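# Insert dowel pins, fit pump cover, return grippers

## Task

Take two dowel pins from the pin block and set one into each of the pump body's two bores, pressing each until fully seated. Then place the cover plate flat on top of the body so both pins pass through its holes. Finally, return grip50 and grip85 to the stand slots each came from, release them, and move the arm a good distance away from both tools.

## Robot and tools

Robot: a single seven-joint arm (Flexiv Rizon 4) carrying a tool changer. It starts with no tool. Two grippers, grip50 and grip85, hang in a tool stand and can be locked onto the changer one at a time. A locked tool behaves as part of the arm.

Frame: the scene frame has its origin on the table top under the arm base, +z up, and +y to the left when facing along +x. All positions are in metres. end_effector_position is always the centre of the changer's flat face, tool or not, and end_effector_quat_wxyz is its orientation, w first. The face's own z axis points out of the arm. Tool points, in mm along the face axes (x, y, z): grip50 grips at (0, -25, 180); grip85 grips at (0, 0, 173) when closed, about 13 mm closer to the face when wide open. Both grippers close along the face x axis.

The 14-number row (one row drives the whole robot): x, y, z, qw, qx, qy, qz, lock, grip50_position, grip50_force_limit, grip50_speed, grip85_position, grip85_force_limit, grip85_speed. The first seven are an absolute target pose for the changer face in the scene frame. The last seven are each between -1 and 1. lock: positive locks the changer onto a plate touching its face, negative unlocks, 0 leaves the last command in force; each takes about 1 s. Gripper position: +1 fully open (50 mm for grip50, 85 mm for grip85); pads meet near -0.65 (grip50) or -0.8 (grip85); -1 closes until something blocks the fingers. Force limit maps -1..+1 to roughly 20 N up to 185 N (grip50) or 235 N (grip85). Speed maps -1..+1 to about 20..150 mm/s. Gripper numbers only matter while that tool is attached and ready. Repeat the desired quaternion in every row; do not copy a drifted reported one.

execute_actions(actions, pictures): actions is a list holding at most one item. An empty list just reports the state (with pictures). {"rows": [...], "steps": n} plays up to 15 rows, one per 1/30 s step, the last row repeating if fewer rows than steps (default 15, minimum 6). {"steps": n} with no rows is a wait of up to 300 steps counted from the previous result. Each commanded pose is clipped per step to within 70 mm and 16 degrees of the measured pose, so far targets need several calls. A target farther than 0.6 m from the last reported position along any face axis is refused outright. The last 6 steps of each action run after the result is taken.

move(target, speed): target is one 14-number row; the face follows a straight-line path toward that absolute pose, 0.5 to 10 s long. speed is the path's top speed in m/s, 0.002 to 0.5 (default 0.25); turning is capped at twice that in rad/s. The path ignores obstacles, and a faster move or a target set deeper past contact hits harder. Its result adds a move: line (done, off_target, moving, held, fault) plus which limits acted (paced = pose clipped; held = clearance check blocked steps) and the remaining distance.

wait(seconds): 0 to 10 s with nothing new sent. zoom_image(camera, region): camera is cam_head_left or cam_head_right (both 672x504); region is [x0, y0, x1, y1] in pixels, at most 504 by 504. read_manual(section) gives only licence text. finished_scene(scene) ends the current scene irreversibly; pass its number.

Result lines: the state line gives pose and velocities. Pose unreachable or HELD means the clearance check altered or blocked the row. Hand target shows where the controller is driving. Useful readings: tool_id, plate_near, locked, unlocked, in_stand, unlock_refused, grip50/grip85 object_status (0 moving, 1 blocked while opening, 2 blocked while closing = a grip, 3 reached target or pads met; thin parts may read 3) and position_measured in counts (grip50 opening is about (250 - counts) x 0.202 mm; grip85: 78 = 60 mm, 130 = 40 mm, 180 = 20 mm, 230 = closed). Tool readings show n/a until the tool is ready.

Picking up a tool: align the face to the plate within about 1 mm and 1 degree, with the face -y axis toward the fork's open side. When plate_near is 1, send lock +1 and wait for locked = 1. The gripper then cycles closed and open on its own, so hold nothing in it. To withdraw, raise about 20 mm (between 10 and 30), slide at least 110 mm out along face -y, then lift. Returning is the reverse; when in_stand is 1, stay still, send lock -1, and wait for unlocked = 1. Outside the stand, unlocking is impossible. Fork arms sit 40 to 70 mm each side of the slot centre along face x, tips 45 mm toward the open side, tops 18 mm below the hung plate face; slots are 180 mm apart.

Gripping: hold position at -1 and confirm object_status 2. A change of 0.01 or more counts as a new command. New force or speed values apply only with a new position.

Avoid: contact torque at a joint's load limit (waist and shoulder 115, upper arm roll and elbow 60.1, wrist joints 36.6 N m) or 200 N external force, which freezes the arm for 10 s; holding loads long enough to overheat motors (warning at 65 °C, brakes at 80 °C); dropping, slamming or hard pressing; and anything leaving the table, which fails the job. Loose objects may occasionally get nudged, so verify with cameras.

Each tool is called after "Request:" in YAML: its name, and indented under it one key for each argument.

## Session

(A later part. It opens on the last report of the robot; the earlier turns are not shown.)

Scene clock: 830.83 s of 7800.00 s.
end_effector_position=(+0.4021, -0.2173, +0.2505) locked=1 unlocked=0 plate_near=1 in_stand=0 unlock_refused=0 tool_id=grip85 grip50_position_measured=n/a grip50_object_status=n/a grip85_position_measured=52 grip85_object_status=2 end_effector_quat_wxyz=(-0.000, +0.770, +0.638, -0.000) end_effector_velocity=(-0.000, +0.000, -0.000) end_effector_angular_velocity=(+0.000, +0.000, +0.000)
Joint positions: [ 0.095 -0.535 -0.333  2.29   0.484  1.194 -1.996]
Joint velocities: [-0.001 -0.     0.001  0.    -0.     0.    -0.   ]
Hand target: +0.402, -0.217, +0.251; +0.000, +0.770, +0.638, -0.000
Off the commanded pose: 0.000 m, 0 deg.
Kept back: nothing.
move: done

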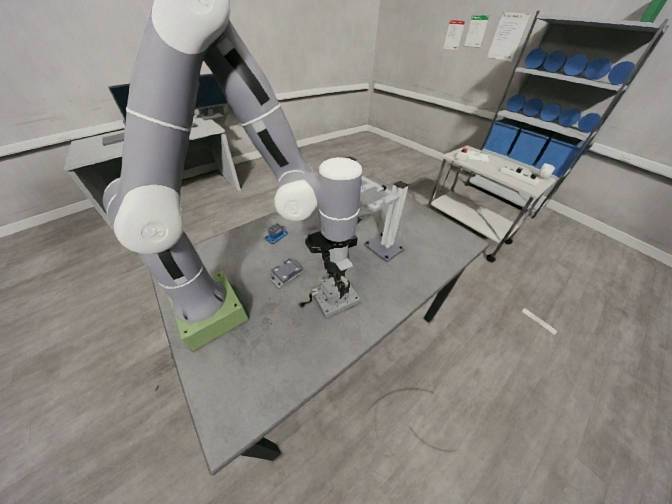

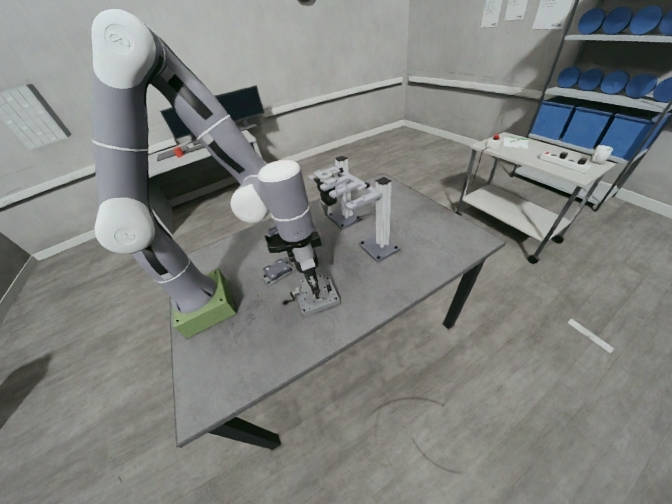

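Request:
move:
  target: [0.4021,-0.2173,0.247,0,0.770,0.638,0,0,-1,1,0,-1,-0.5,-1]
  speed: 0.003

Request:
move:
  target: [0.4021,-0.2173,0.245,0,0.770,0.638,0,0,-1,1,0,-1,-0.5,-1]
  speed: 0.003

Request:
move:
  target: [0.4021,-0.2173,0.2432,0,0.770,0.638,0,0,-1,1,0,-1,-0.5,-1]
  speed: 0.003

Scene clock: 832.47 s of 7800.00 s.
end_effector_position=(+0.4019, -0.2174, +0.2477) locked=1 unlocked=0 plate_near=1 in_stand=0 unlock_refused=0 tool_id=grip85 grip50_position_measured=n/a grip50_object_status=n/a grip85_position_measured=52 grip85_object_status=2 end_effector_quat_wxyz=(+0.000, +0.770, +0.638, +0.000) end_effector_velocity=(+0.000, +0.000, +0.000) end_effector_angular_velocity=(+0.000, -0.000, +0.000)
Joint positions: [ 0.089 -0.544 -0.325  2.287  0.49   1.2   -2.001]
Joint velocities: [-0.  0.  0. -0.  0.  0. -0.]
Hand target: +0.402, -0.217, +0.247; +0.000, +0.770, +0.638, -0.000
Off the commanded pose: 0.001 m, 0 deg.
Kept back: nothing.
move: done

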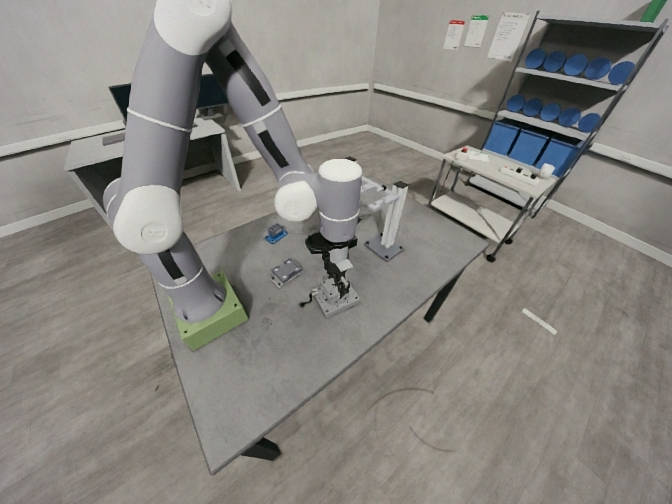

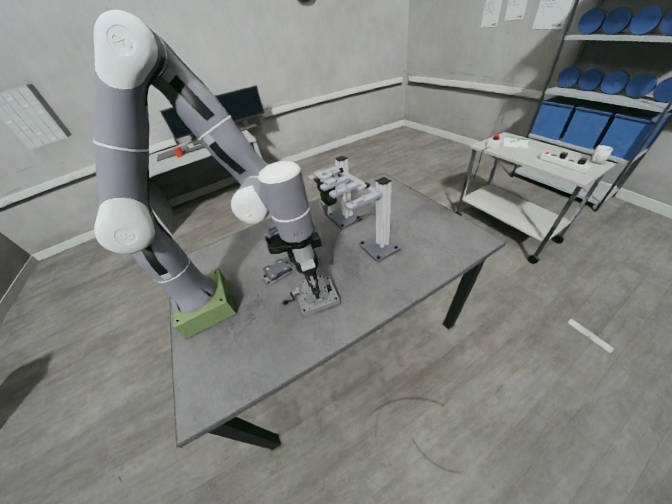

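Scene clock: 833.57 s of 7800.00 s.
end_effector_position=(+0.4017, -0.2175, +0.2464) locked=1 unlocked=0 plate_near=1 in_stand=0 unlock_refused=0 tool_id=grip85 grip50_position_measured=n/a grip50_object_status=n/a grip85_position_measured=52 grip85_object_status=2 end_effector_quat_wxyz=(+0.000, +0.770, +0.638, +0.001) end_effector_velocity=(-0.000, +0.000, -0.000) end_effector_angular_velocity=(+0.000, -0.000, -0.000)
Joint positions: [ 0.086 -0.548 -0.322  2.285  0.494  1.203 -2.005]
Joint velocities: [ 0.     0.    -0.     0.     0.001 -0.    -0.   ]
Hand target: +0.402, -0.217, +0.245; -0.000, +0.770, +0.638, -0.000
Off the commanded pose: 0.001 m, 0 deg.
Kept back: nothing.
move: done

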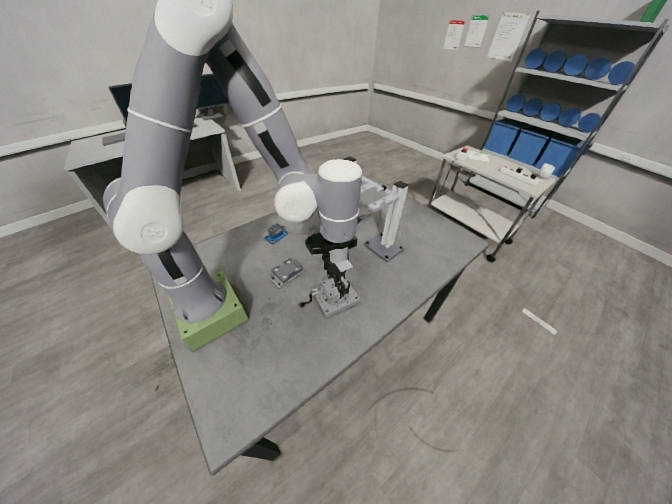

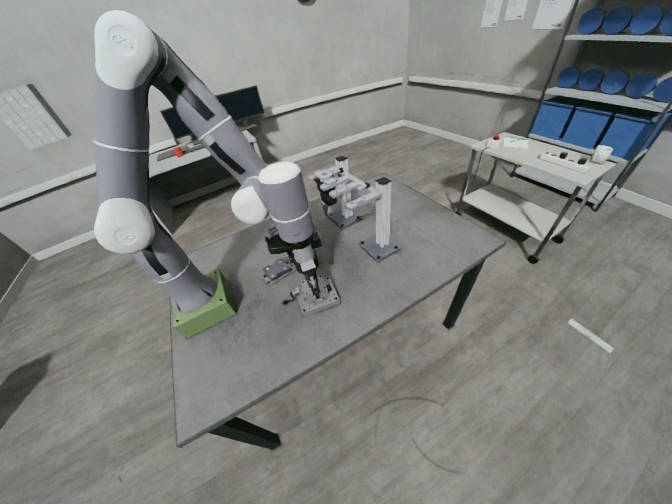

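Scene clock: 834.87 s of 7800.00 s.
end_effector_position=(+0.4017, -0.2176, +0.2448) locked=1 unlocked=0 plate_near=1 in_stand=0 unlock_refused=0 tool_id=grip85 grip50_position_measured=n/a grip50_object_status=n/a grip85_position_measured=52 grip85_object_status=2 end_effector_quat_wxyz=(+0.000, +0.770, +0.637, +0.001) end_effector_velocity=(-0.000, -0.000, -0.000) end_effector_angular_velocity=(-0.000, -0.000, -0.000)
Joint positions: [ 0.084 -0.553 -0.32   2.283  0.5    1.206 -2.009]
Joint velocities: [ 0.001 -0.    -0.001 -0.     0.001  0.    -0.001]
Hand target: +0.402, -0.217, +0.243; -0.000, +0.770, +0.638, +0.000
Off the commanded pose: 0.002 m, 0 deg.
Kept back: nothing.
move: done

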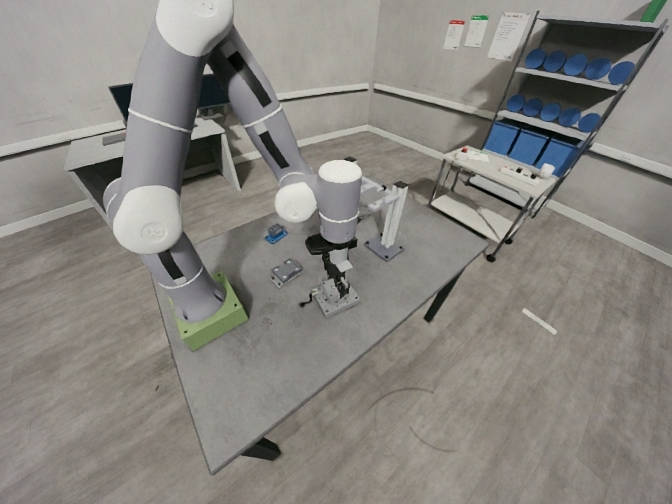

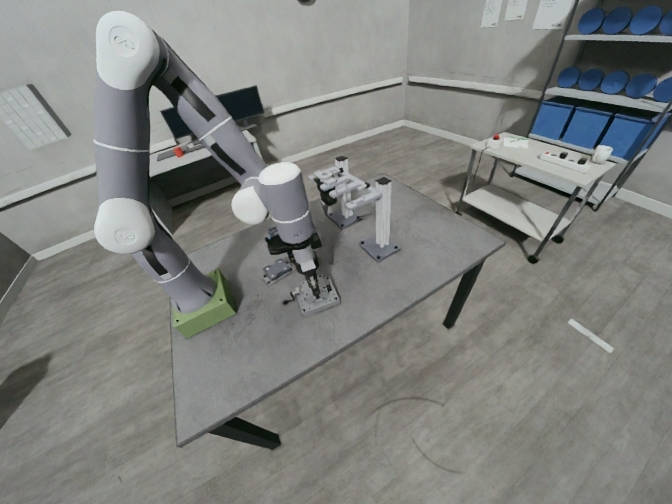

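Request:
move:
  target: [0.4021,-0.2173,0.245,0,0.770,0.638,0,0,-1,1,0,1,-0.5,-1]
  speed: 0.003

Request:
move:
  target: [0.4021,-0.2173,0.36,0,0.770,0.638,0,0,-1,1,0,1,-0.5,-1]
  speed: 0.1

Request:
zoom_image:
  camera: "cam_head_left"
  region: [305,265,365,313]

Request:
zoom_image:
  camera: "cam_head_right"
  region: [285,265,345,313]

Scene clock: 836.40 s of 7800.00 s.
end_effector_position=(+0.4021, -0.2173, +0.2451) locked=1 unlocked=0 plate_near=1 in_stand=0 unlock_refused=0 tool_id=grip85 grip50_position_measured=n/a grip50_object_status=n/a grip85_position_measured=3 grip85_object_status=0 end_effector_quat_wxyz=(+0.000, +0.770, +0.638, +0.000) end_effector_velocity=(-0.000, +0.000, -0.000) end_effector_angular_velocity=(+0.000, -0.000, -0.002)
Joint positions: [ 0.088 -0.553 -0.323  2.283  0.497  1.204 -2.007]
Joint velocities: [ 0.     0.     0.     0.     0.001 -0.     0.002]
Hand target: +0.402, -0.217, +0.245; -0.000, +0.770, +0.638, +0.000
Off the commanded pose: 0.000 m, 0 deg.
Kept back: nothing.
move: done

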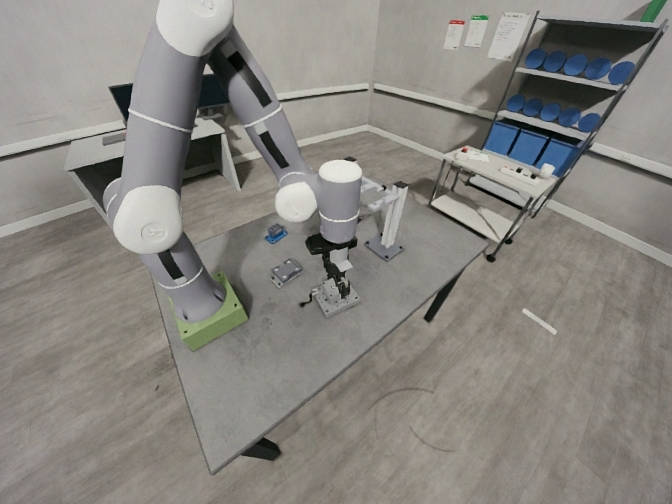

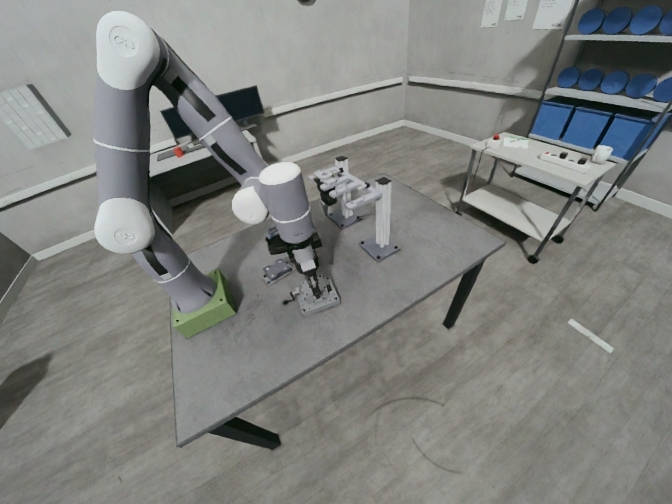

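Scene clock: 837.87 s of 7800.00 s.
end_effector_position=(+0.4021, -0.2174, +0.3601) locked=1 unlocked=0 plate_near=1 in_stand=0 unlock_refused=0 tool_id=grip85 grip50_position_measured=n/a grip50_object_status=n/a grip85_position_measured=3 grip85_object_status=3 end_effector_quat_wxyz=(+0.000, +0.770, +0.638, +0.000) end_effector_velocity=(+0.000, +0.000, -0.000) end_effector_angular_velocity=(-0.000, +0.001, +0.000)
Joint positions: [ 0.229 -0.168 -0.527  2.386  0.155  0.958 -1.767]
Joint velocities: [-0.    -0.001  0.    -0.    -0.     0.     0.   ]
Hand target: +0.402, -0.217, +0.360; +0.000, +0.770, +0.638, +0.000
Off the commanded pose: 0.000 m, 0 deg.
Kept back: nothing.
move: done

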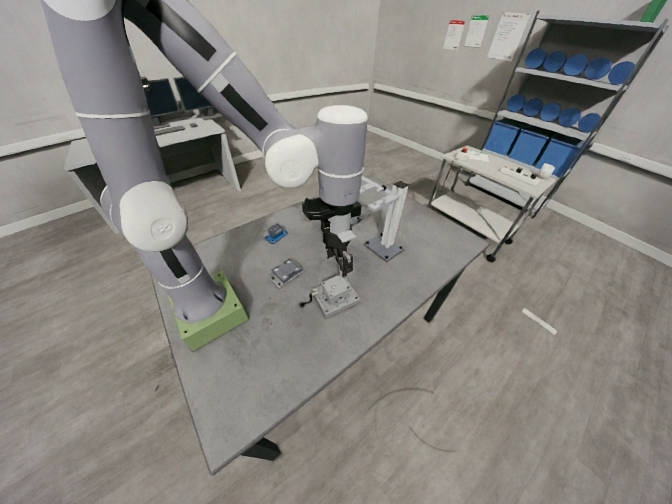

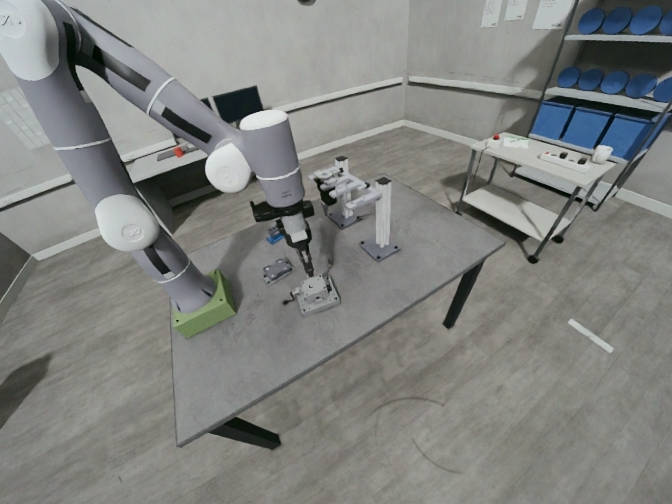

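Region (305, 265, 365, 313) of cam_head_left's 672x504 image, scaled by 8.400, with more detail than that image has; it fills the top 403 rows of this view, and the rest is white.

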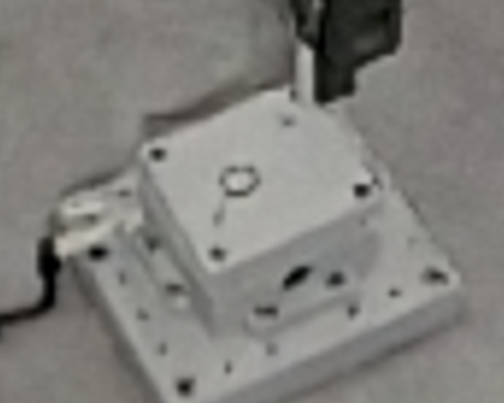

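Region (285, 265, 345, 313) of cam_head_right's 672x504 image, scaled by 8.400, with more detail than that image has; it fills the top 403 rows of this view, and the rest is white.

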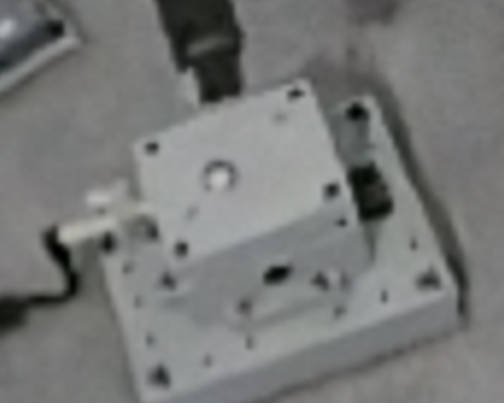

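Request:
move:
  target: [0.4246,-0.2112,0.285,0,0.770,0.638,0,0,-1,1,0,-1,-0.5,1]
  speed: 0.08

Request:
move:
  target: [0.4246,-0.2112,0.275,0,0.770,0.638,0,0,-1,1,0,-1,-0.5,1]
  speed: 0.005

Request:
move:
  target: [0.4246,-0.2112,0.271,0,0.770,0.638,0,0,-1,1,0,-1,-0.5,1]
  speed: 0.005

Request:
zoom_image:
  camera: "cam_head_left"
  region: [305,265,365,313]

Scene clock: 839.47 s of 7800.00 s.
end_effector_position=(+0.4246, -0.2111, +0.2849) locked=1 unlocked=0 plate_near=1 in_stand=0 unlock_refused=0 tool_id=grip85 grip50_position_measured=n/a grip50_object_status=n/a grip85_position_measured=231 grip85_object_status=3 end_effector_quat_wxyz=(-0.000, +0.770, +0.638, -0.000) end_effector_velocity=(+0.000, +0.000, +0.000) end_effector_angular_velocity=(+0.000, -0.001, -0.000)
Joint positions: [ 0.166 -0.45  -0.405  2.279  0.397  1.097 -1.907]
Joint velocities: [ 0.     0.001 -0.    -0.     0.001  0.    -0.   ]
Hand target: +0.425, -0.211, +0.285; -0.000, +0.770, +0.638, +0.000
Off the commanded pose: 0.000 m, 0 deg.
Kept back: nothing.
move: done

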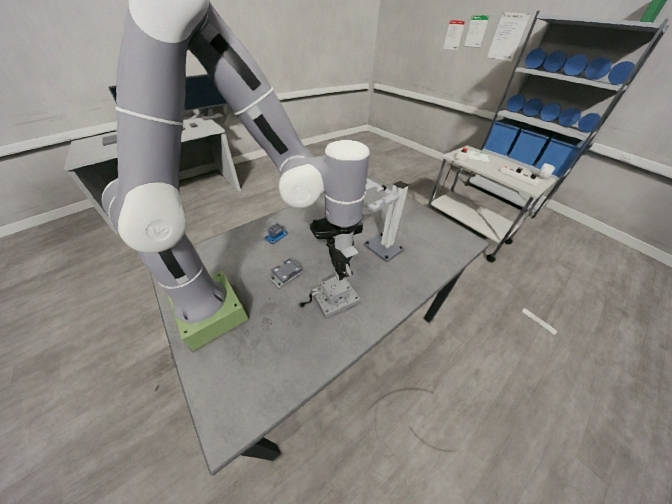

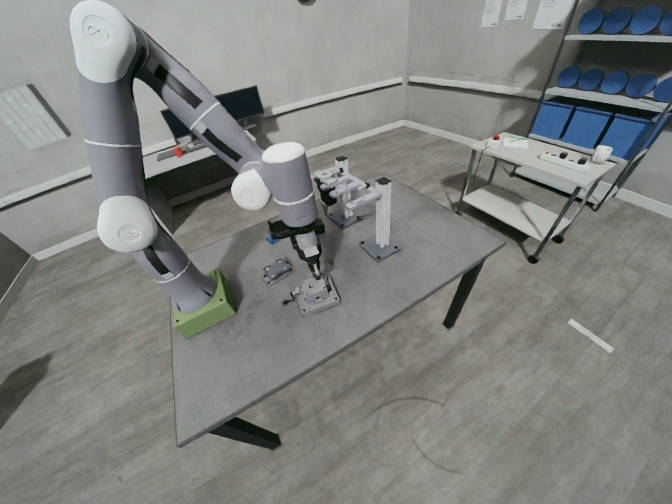

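Scene clock: 841.67 s of 7800.00 s.
end_effector_position=(+0.4246, -0.2112, +0.2751) locked=1 unlocked=0 plate_near=1 in_stand=0 unlock_refused=0 tool_id=grip85 grip50_position_measured=n/a grip50_object_status=n/a grip85_position_measured=231 grip85_object_status=3 end_effector_quat_wxyz=(-0.000, +0.770, +0.638, -0.000) end_effector_velocity=(+0.000, +0.000, -0.000) end_effector_angular_velocity=(+0.000, -0.000, -0.000)
Joint positions: [ 0.149 -0.48  -0.383  2.27   0.417  1.118 -1.922]
Joint velocities: [-0.001  0.     0.001 -0.     0.    -0.     0.   ]
Hand target: +0.425, -0.211, +0.275; +0.000, +0.770, +0.638, -0.000
Off the commanded pose: 0.000 m, 0 deg.
Kept back: nothing.
move: done

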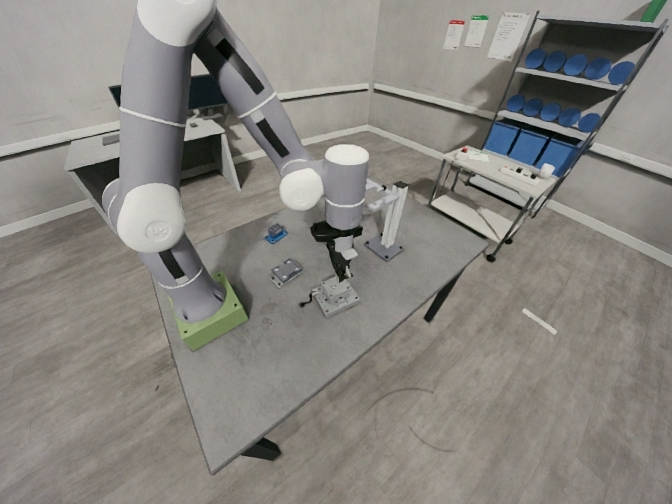

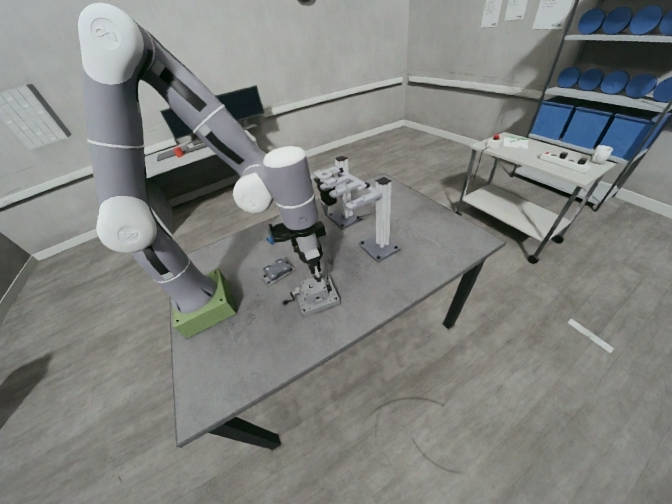

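Scene clock: 842.70 s of 7800.00 s.
end_effector_position=(+0.4268, -0.2124, +0.2737) locked=1 unlocked=0 plate_near=1 in_stand=0 unlock_refused=0 tool_id=grip85 grip50_position_measured=n/a grip50_object_status=n/a grip85_position_measured=231 grip85_object_status=3 end_effector_quat_wxyz=(+0.004, +0.770, +0.638, +0.002) end_effector_velocity=(-0.000, -0.000, -0.000) end_effector_angular_velocity=(-0.000, +0.001, +0.001)
Joint positions: [ 0.14  -0.488 -0.374  2.264  0.422  1.131 -1.926]
Joint velocities: [-0.002 -0.001  0.002 -0.    -0.002  0.    -0.   ]
Hand target: +0.425, -0.211, +0.271; +0.000, +0.770, +0.638, -0.000
Off the commanded pose: 0.004 m, 1 deg.
Kept back: nothing.
move: off_target

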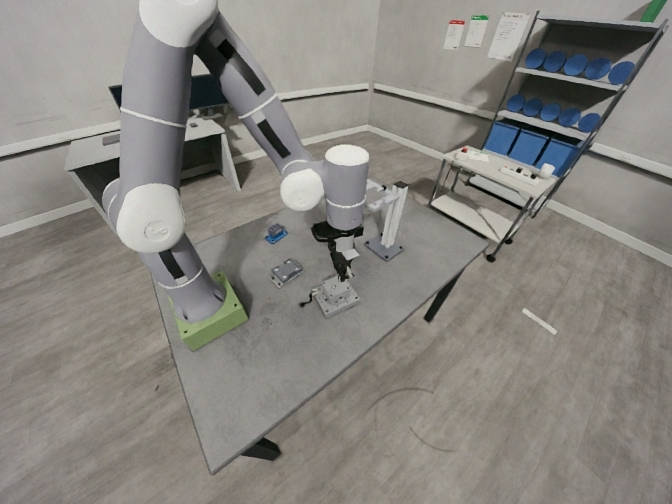

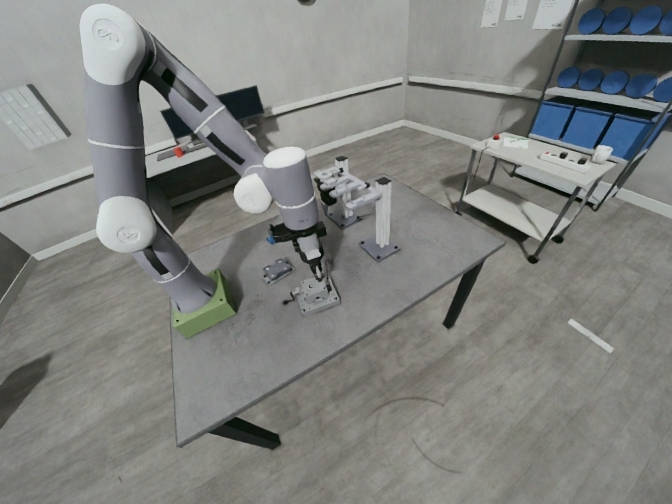

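Region (305, 265, 365, 313) of cam_head_left's 672x504 image, scaled by 8.400, with more detail than that image has; it fills the top 403 rows of this view, and the rest is white.

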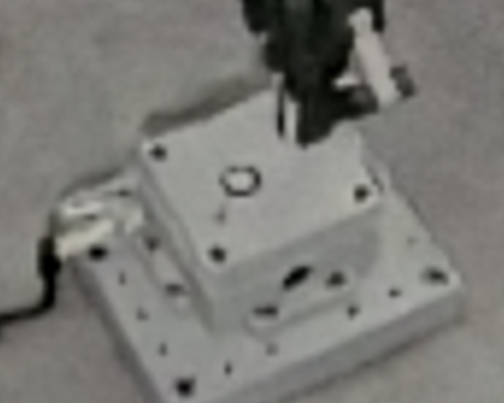

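Request:
move:
  target: [0.4246,-0.2112,0.2735,0,0.770,0.638,0,0,-1,1,0,-1,-0.5,1]
  speed: 0.003

Request:
move:
  target: [0.4252,-0.2082,0.2735,0,0.770,0.638,0,0,-1,1,0,-1,-0.5,1]
  speed: 0.002

Request:
move:
  target: [0.4240,-0.2142,0.2735,0,0.770,0.638,0,0,-1,1,0,-1,-0.5,1]
  speed: 0.002

Request:
zoom_image:
  camera: "cam_head_right"
  region: [285,265,345,313]

Scene clock: 844.97 s of 7800.00 s.
end_effector_position=(+0.4254, -0.2116, +0.2742) locked=1 unlocked=0 plate_near=1 in_stand=0 unlock_refused=0 tool_id=grip85 grip50_position_measured=n/a grip50_object_status=n/a grip85_position_measured=231 grip85_object_status=3 end_effector_quat_wxyz=(+0.001, +0.770, +0.638, +0.001) end_effector_velocity=(-0.000, +0.000, -0.000) end_effector_angular_velocity=(+0.000, +0.000, +0.000)
Joint positions: [ 0.143 -0.484 -0.377  2.268  0.417  1.124 -1.922]
Joint velocities: [ 0. -0.  0.  0. -0. -0. -0.]
Hand target: +0.425, -0.211, +0.273; +0.000, +0.770, +0.638, -0.000
Off the commanded pose: 0.001 m, 0 deg.
Kept back: nothing.
move: done

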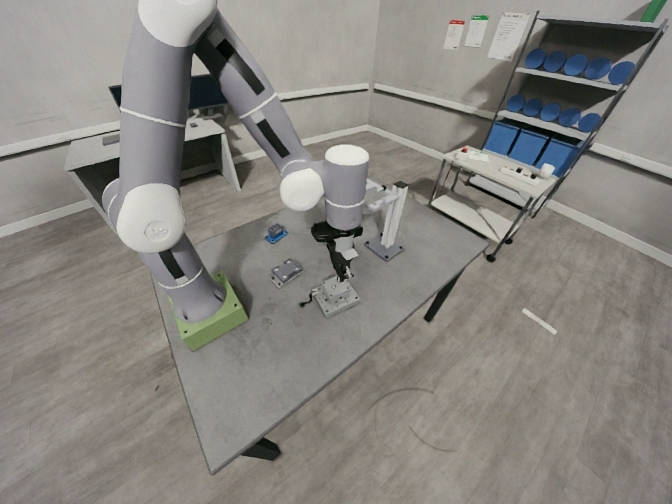

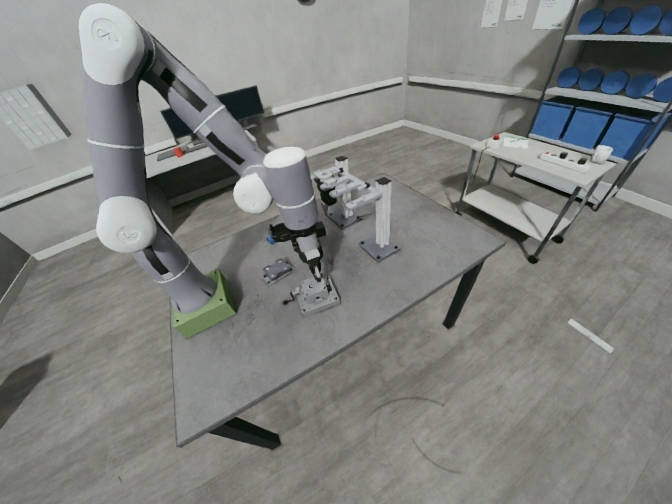

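Scene clock: 846.90 s of 7800.00 s.
end_effector_position=(+0.4259, -0.2087, +0.2742) locked=1 unlocked=0 plate_near=1 in_stand=0 unlock_refused=0 tool_id=grip85 grip50_position_measured=n/a grip50_object_status=n/a grip85_position_measured=231 grip85_object_status=3 end_effector_quat_wxyz=(+0.001, +0.770, +0.638, +0.001) end_effector_velocity=(+0.000, -0.000, +0.000) end_effector_angular_velocity=(-0.000, -0.000, -0.001)
Joint positions: [ 0.15  -0.482 -0.377  2.271  0.417  1.125 -1.916]
Joint velocities: [-0.    -0.    -0.    -0.    -0.     0.     0.001]
Hand target: +0.425, -0.208, +0.273; -0.000, +0.770, +0.638, -0.000
Off the commanded pose: 0.001 m, 0 deg.
Kept back: nothing.
move: done

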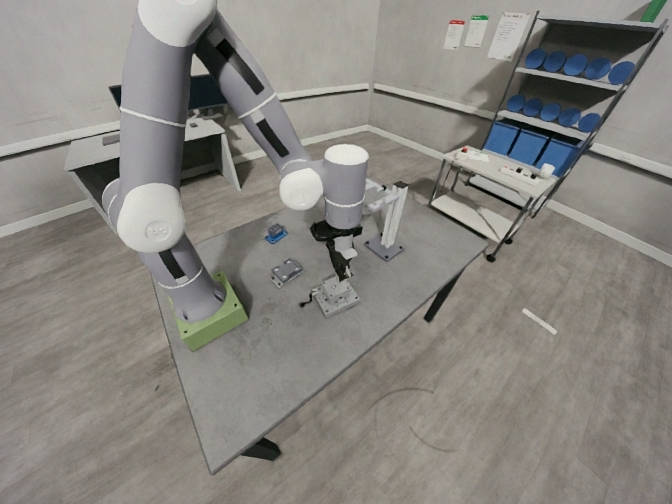

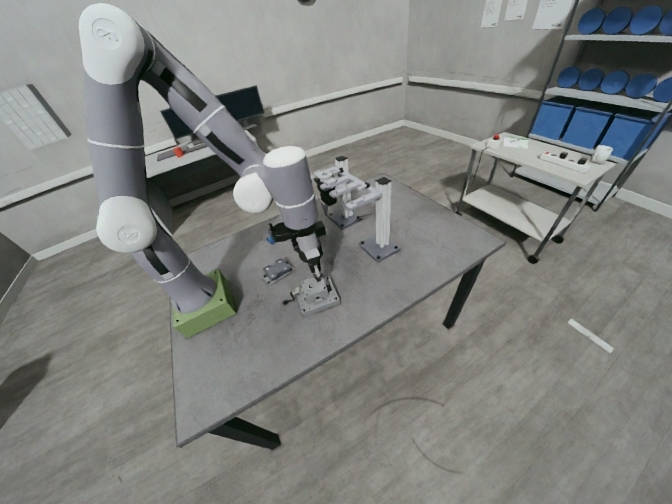

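Scene clock: 850.03 s of 7800.00 s.
end_effector_position=(+0.4246, -0.2144, +0.2741) locked=1 unlocked=0 plate_near=1 in_stand=0 unlock_refused=0 tool_id=grip85 grip50_position_measured=n/a grip50_object_status=n/a grip85_position_measured=231 grip85_object_status=3 end_effector_quat_wxyz=(+0.001, +0.770, +0.638, +0.001) end_effector_velocity=(+0.000, +0.000, -0.000) end_effector_angular_velocity=(-0.000, +0.000, +0.002)
Joint positions: [ 0.135 -0.484 -0.376  2.267  0.416  1.123 -1.927]
Joint velocities: [-0.     0.     0.001  0.    -0.001  0.    -0.001]
Hand target: +0.424, -0.214, +0.274; +0.000, +0.770, +0.638, -0.000
Off the commanded pose: 0.001 m, 0 deg.
Kept back: nothing.
move: done

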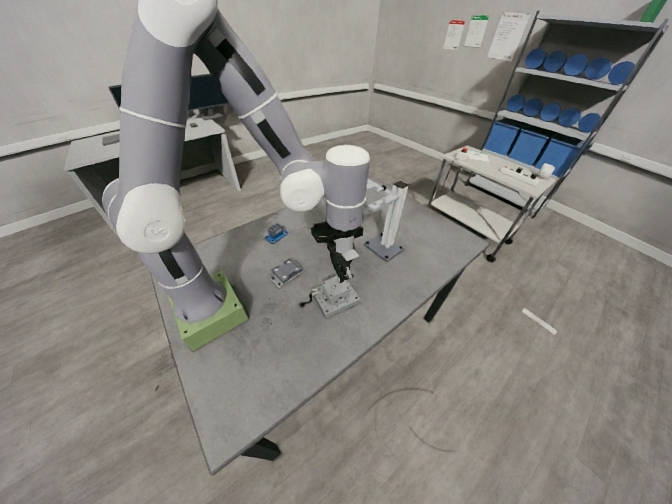

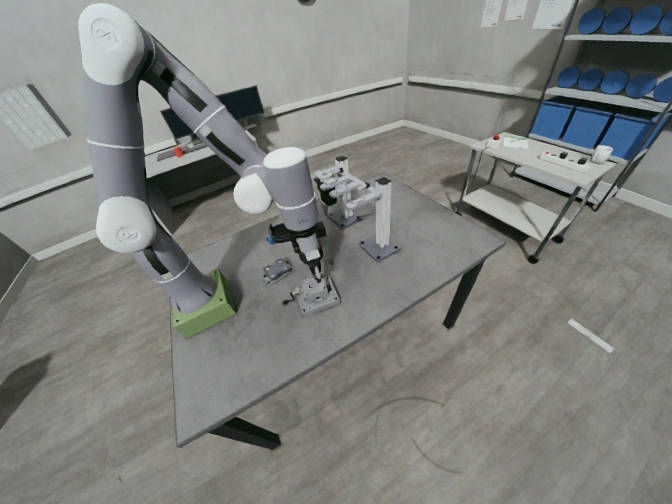

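Region (285, 265, 345, 313) of cam_head_right's 672x504 image, scaled by 8.400, with more detail than that image has; it fills the top 403 rows of this view, and the rest is white.

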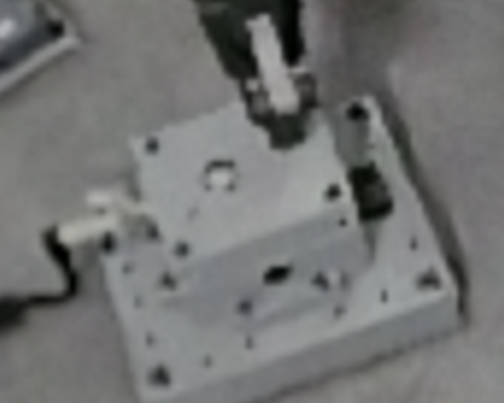

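Request:
move:
  target: [0.4240,-0.2142,0.279,0,0.770,0.638,0,0,-1,1,0,-1,-0.5,1]
  speed: 0.02

Request:
move:
  target: [0.3803,-0.2029,0.279,0,0.770,0.638,0,0,-1,1,0,-1,-0.5,1]
  speed: 0.05

Request:
move:
  target: [0.3803,-0.2029,0.273,0,0.770,0.638,0,0,-1,1,0,-1,-0.5,1]
  speed: 0.004

Request:
move:
  target: [0.3803,-0.2029,0.271,0,0.770,0.638,0,0,-1,1,0,-1,-0.5,1]
  speed: 0.004

Scene clock: 850.97 s of 7800.00 s.
end_effector_position=(+0.4241, -0.2142, +0.2790) locked=1 unlocked=0 plate_near=1 in_stand=0 unlock_refused=0 tool_id=grip85 grip50_position_measured=n/a grip50_object_status=n/a grip85_position_measured=231 grip85_object_status=3 end_effector_quat_wxyz=(+0.000, +0.770, +0.638, +0.000) end_effector_velocity=(-0.000, -0.000, +0.000) end_effector_angular_velocity=(-0.000, +0.000, -0.000)
Joint positions: [ 0.143 -0.469 -0.386  2.272  0.405  1.111 -1.92 ]
Joint velocities: [ 0.     0.    -0.001  0.     0.    -0.    -0.   ]
Hand target: +0.424, -0.214, +0.279; +0.000, +0.770, +0.638, -0.000
Off the commanded pose: 0.000 m, 0 deg.
Kept back: nothing.
move: done

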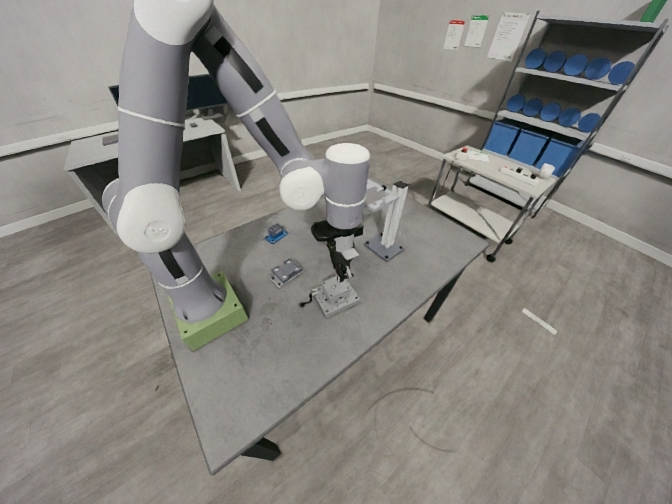

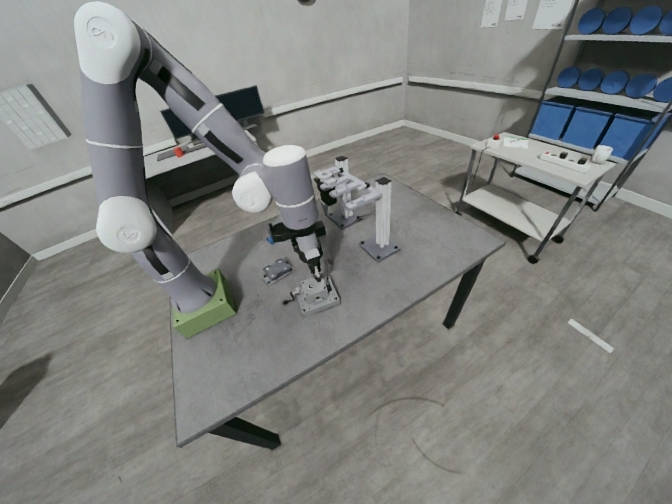

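Scene clock: 852.13 s of 7800.00 s.
end_effector_position=(+0.3801, -0.2030, +0.2788) locked=1 unlocked=0 plate_near=1 in_stand=0 unlock_refused=0 tool_id=grip85 grip50_position_measured=n/a grip50_object_status=n/a grip85_position_measured=231 grip85_object_status=3 end_effector_quat_wxyz=(-0.000, +0.770, +0.638, -0.000) end_effector_velocity=(-0.000, +0.000, -0.000) end_effector_angular_velocity=(+0.000, +0.000, +0.001)
Joint positions: [ 0.165 -0.408 -0.386  2.398  0.417  1.181 -1.929]
Joint velocities: [ 0.    -0.     0.    -0.     0.    -0.    -0.001]
Hand target: +0.380, -0.203, +0.279; +0.000, +0.770, +0.638, -0.000
Off the commanded pose: 0.000 m, 0 deg.
Kept back: nothing.
move: done

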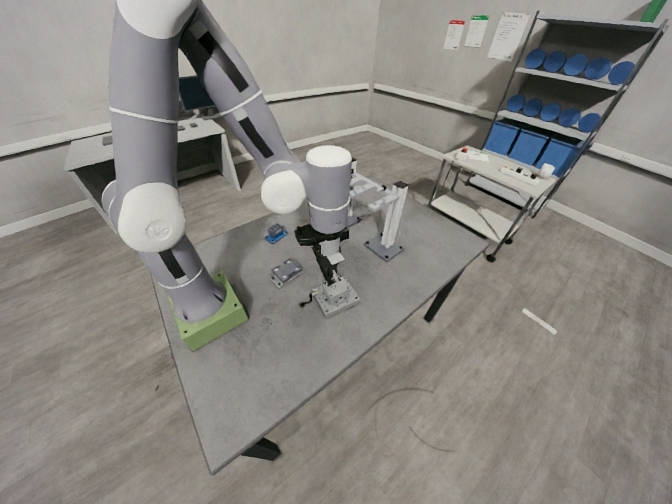

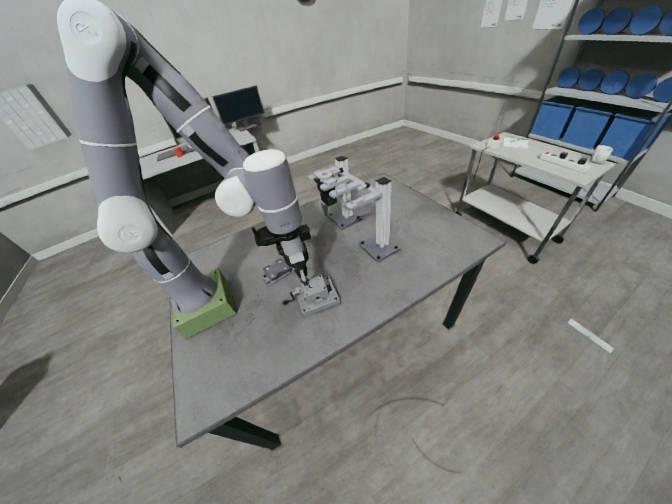

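Scene clock: 853.80 s of 7800.00 s.
end_effector_position=(+0.3803, -0.2029, +0.2730) locked=1 unlocked=0 plate_near=1 in_stand=0 unlock_refused=0 tool_id=grip85 grip50_position_measured=n/a grip50_object_status=n/a grip85_position_measured=231 grip85_object_status=3 end_effector_quat_wxyz=(-0.000, +0.770, +0.638, -0.000) end_effector_velocity=(+0.000, +0.000, -0.000) end_effector_angular_velocity=(-0.000, +0.000, +0.001)
Joint positions: [ 0.152 -0.428 -0.369  2.391  0.433  1.194 -1.941]
Joint velocities: [-0.001 -0.     0.001  0.    -0.001  0.    -0.   ]
Hand target: +0.380, -0.203, +0.273; +0.000, +0.770, +0.638, -0.000
Off the commanded pose: 0.000 m, 0 deg.
Kept back: nothing.
move: done

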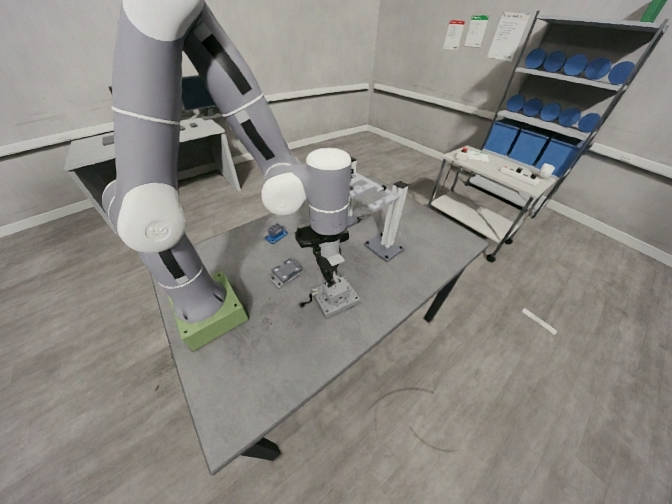

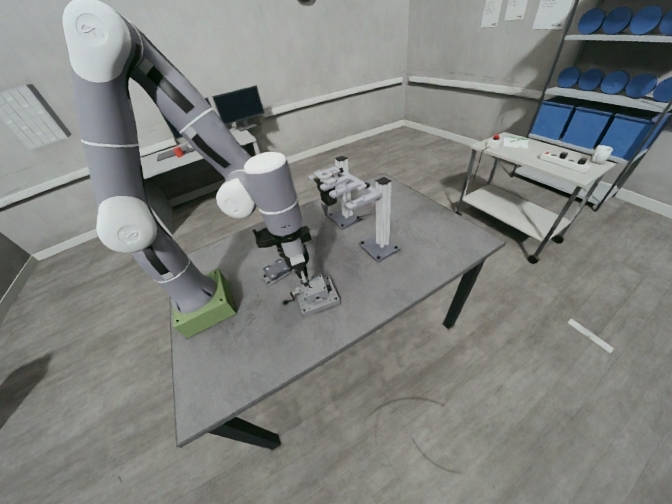

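Scene clock: 854.53 s of 7800.00 s.
end_effector_position=(+0.3807, -0.2031, +0.2715) locked=1 unlocked=0 plate_near=1 in_stand=0 unlock_refused=0 tool_id=grip85 grip50_position_measured=n/a grip50_object_status=n/a grip85_position_measured=231 grip85_object_status=3 end_effector_quat_wxyz=(+0.001, +0.770, +0.638, +0.001) end_effector_velocity=(-0.000, +0.000, -0.000) end_effector_angular_velocity=(+0.000, -0.000, -0.001)
Joint positions: [ 0.147 -0.434 -0.363  2.388  0.438  1.2   -1.944]
Joint velocities: [-0.001  0.     0.001  0.     0.     0.     0.   ]
Hand target: +0.380, -0.203, +0.271; +0.000, +0.770, +0.638, -0.000
Off the commanded pose: 0.001 m, 0 deg.
Kept back: nothing.
move: done

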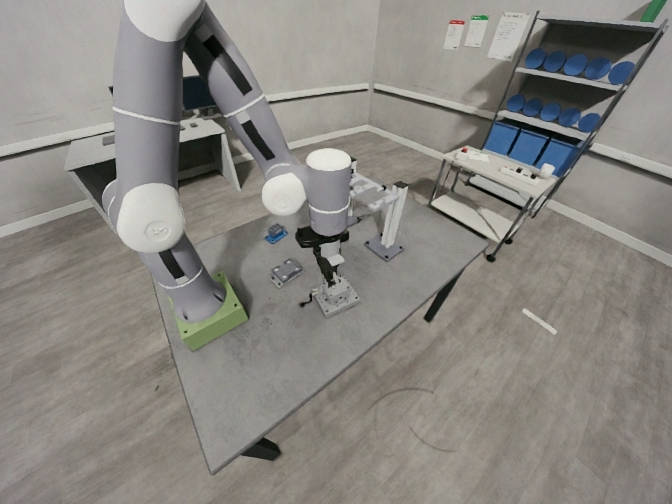

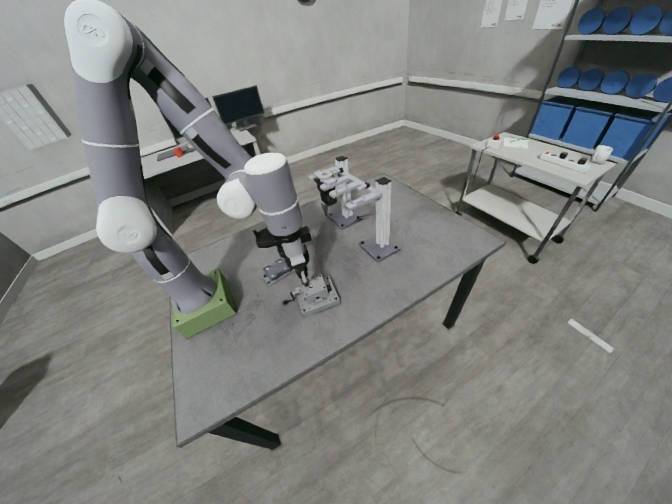

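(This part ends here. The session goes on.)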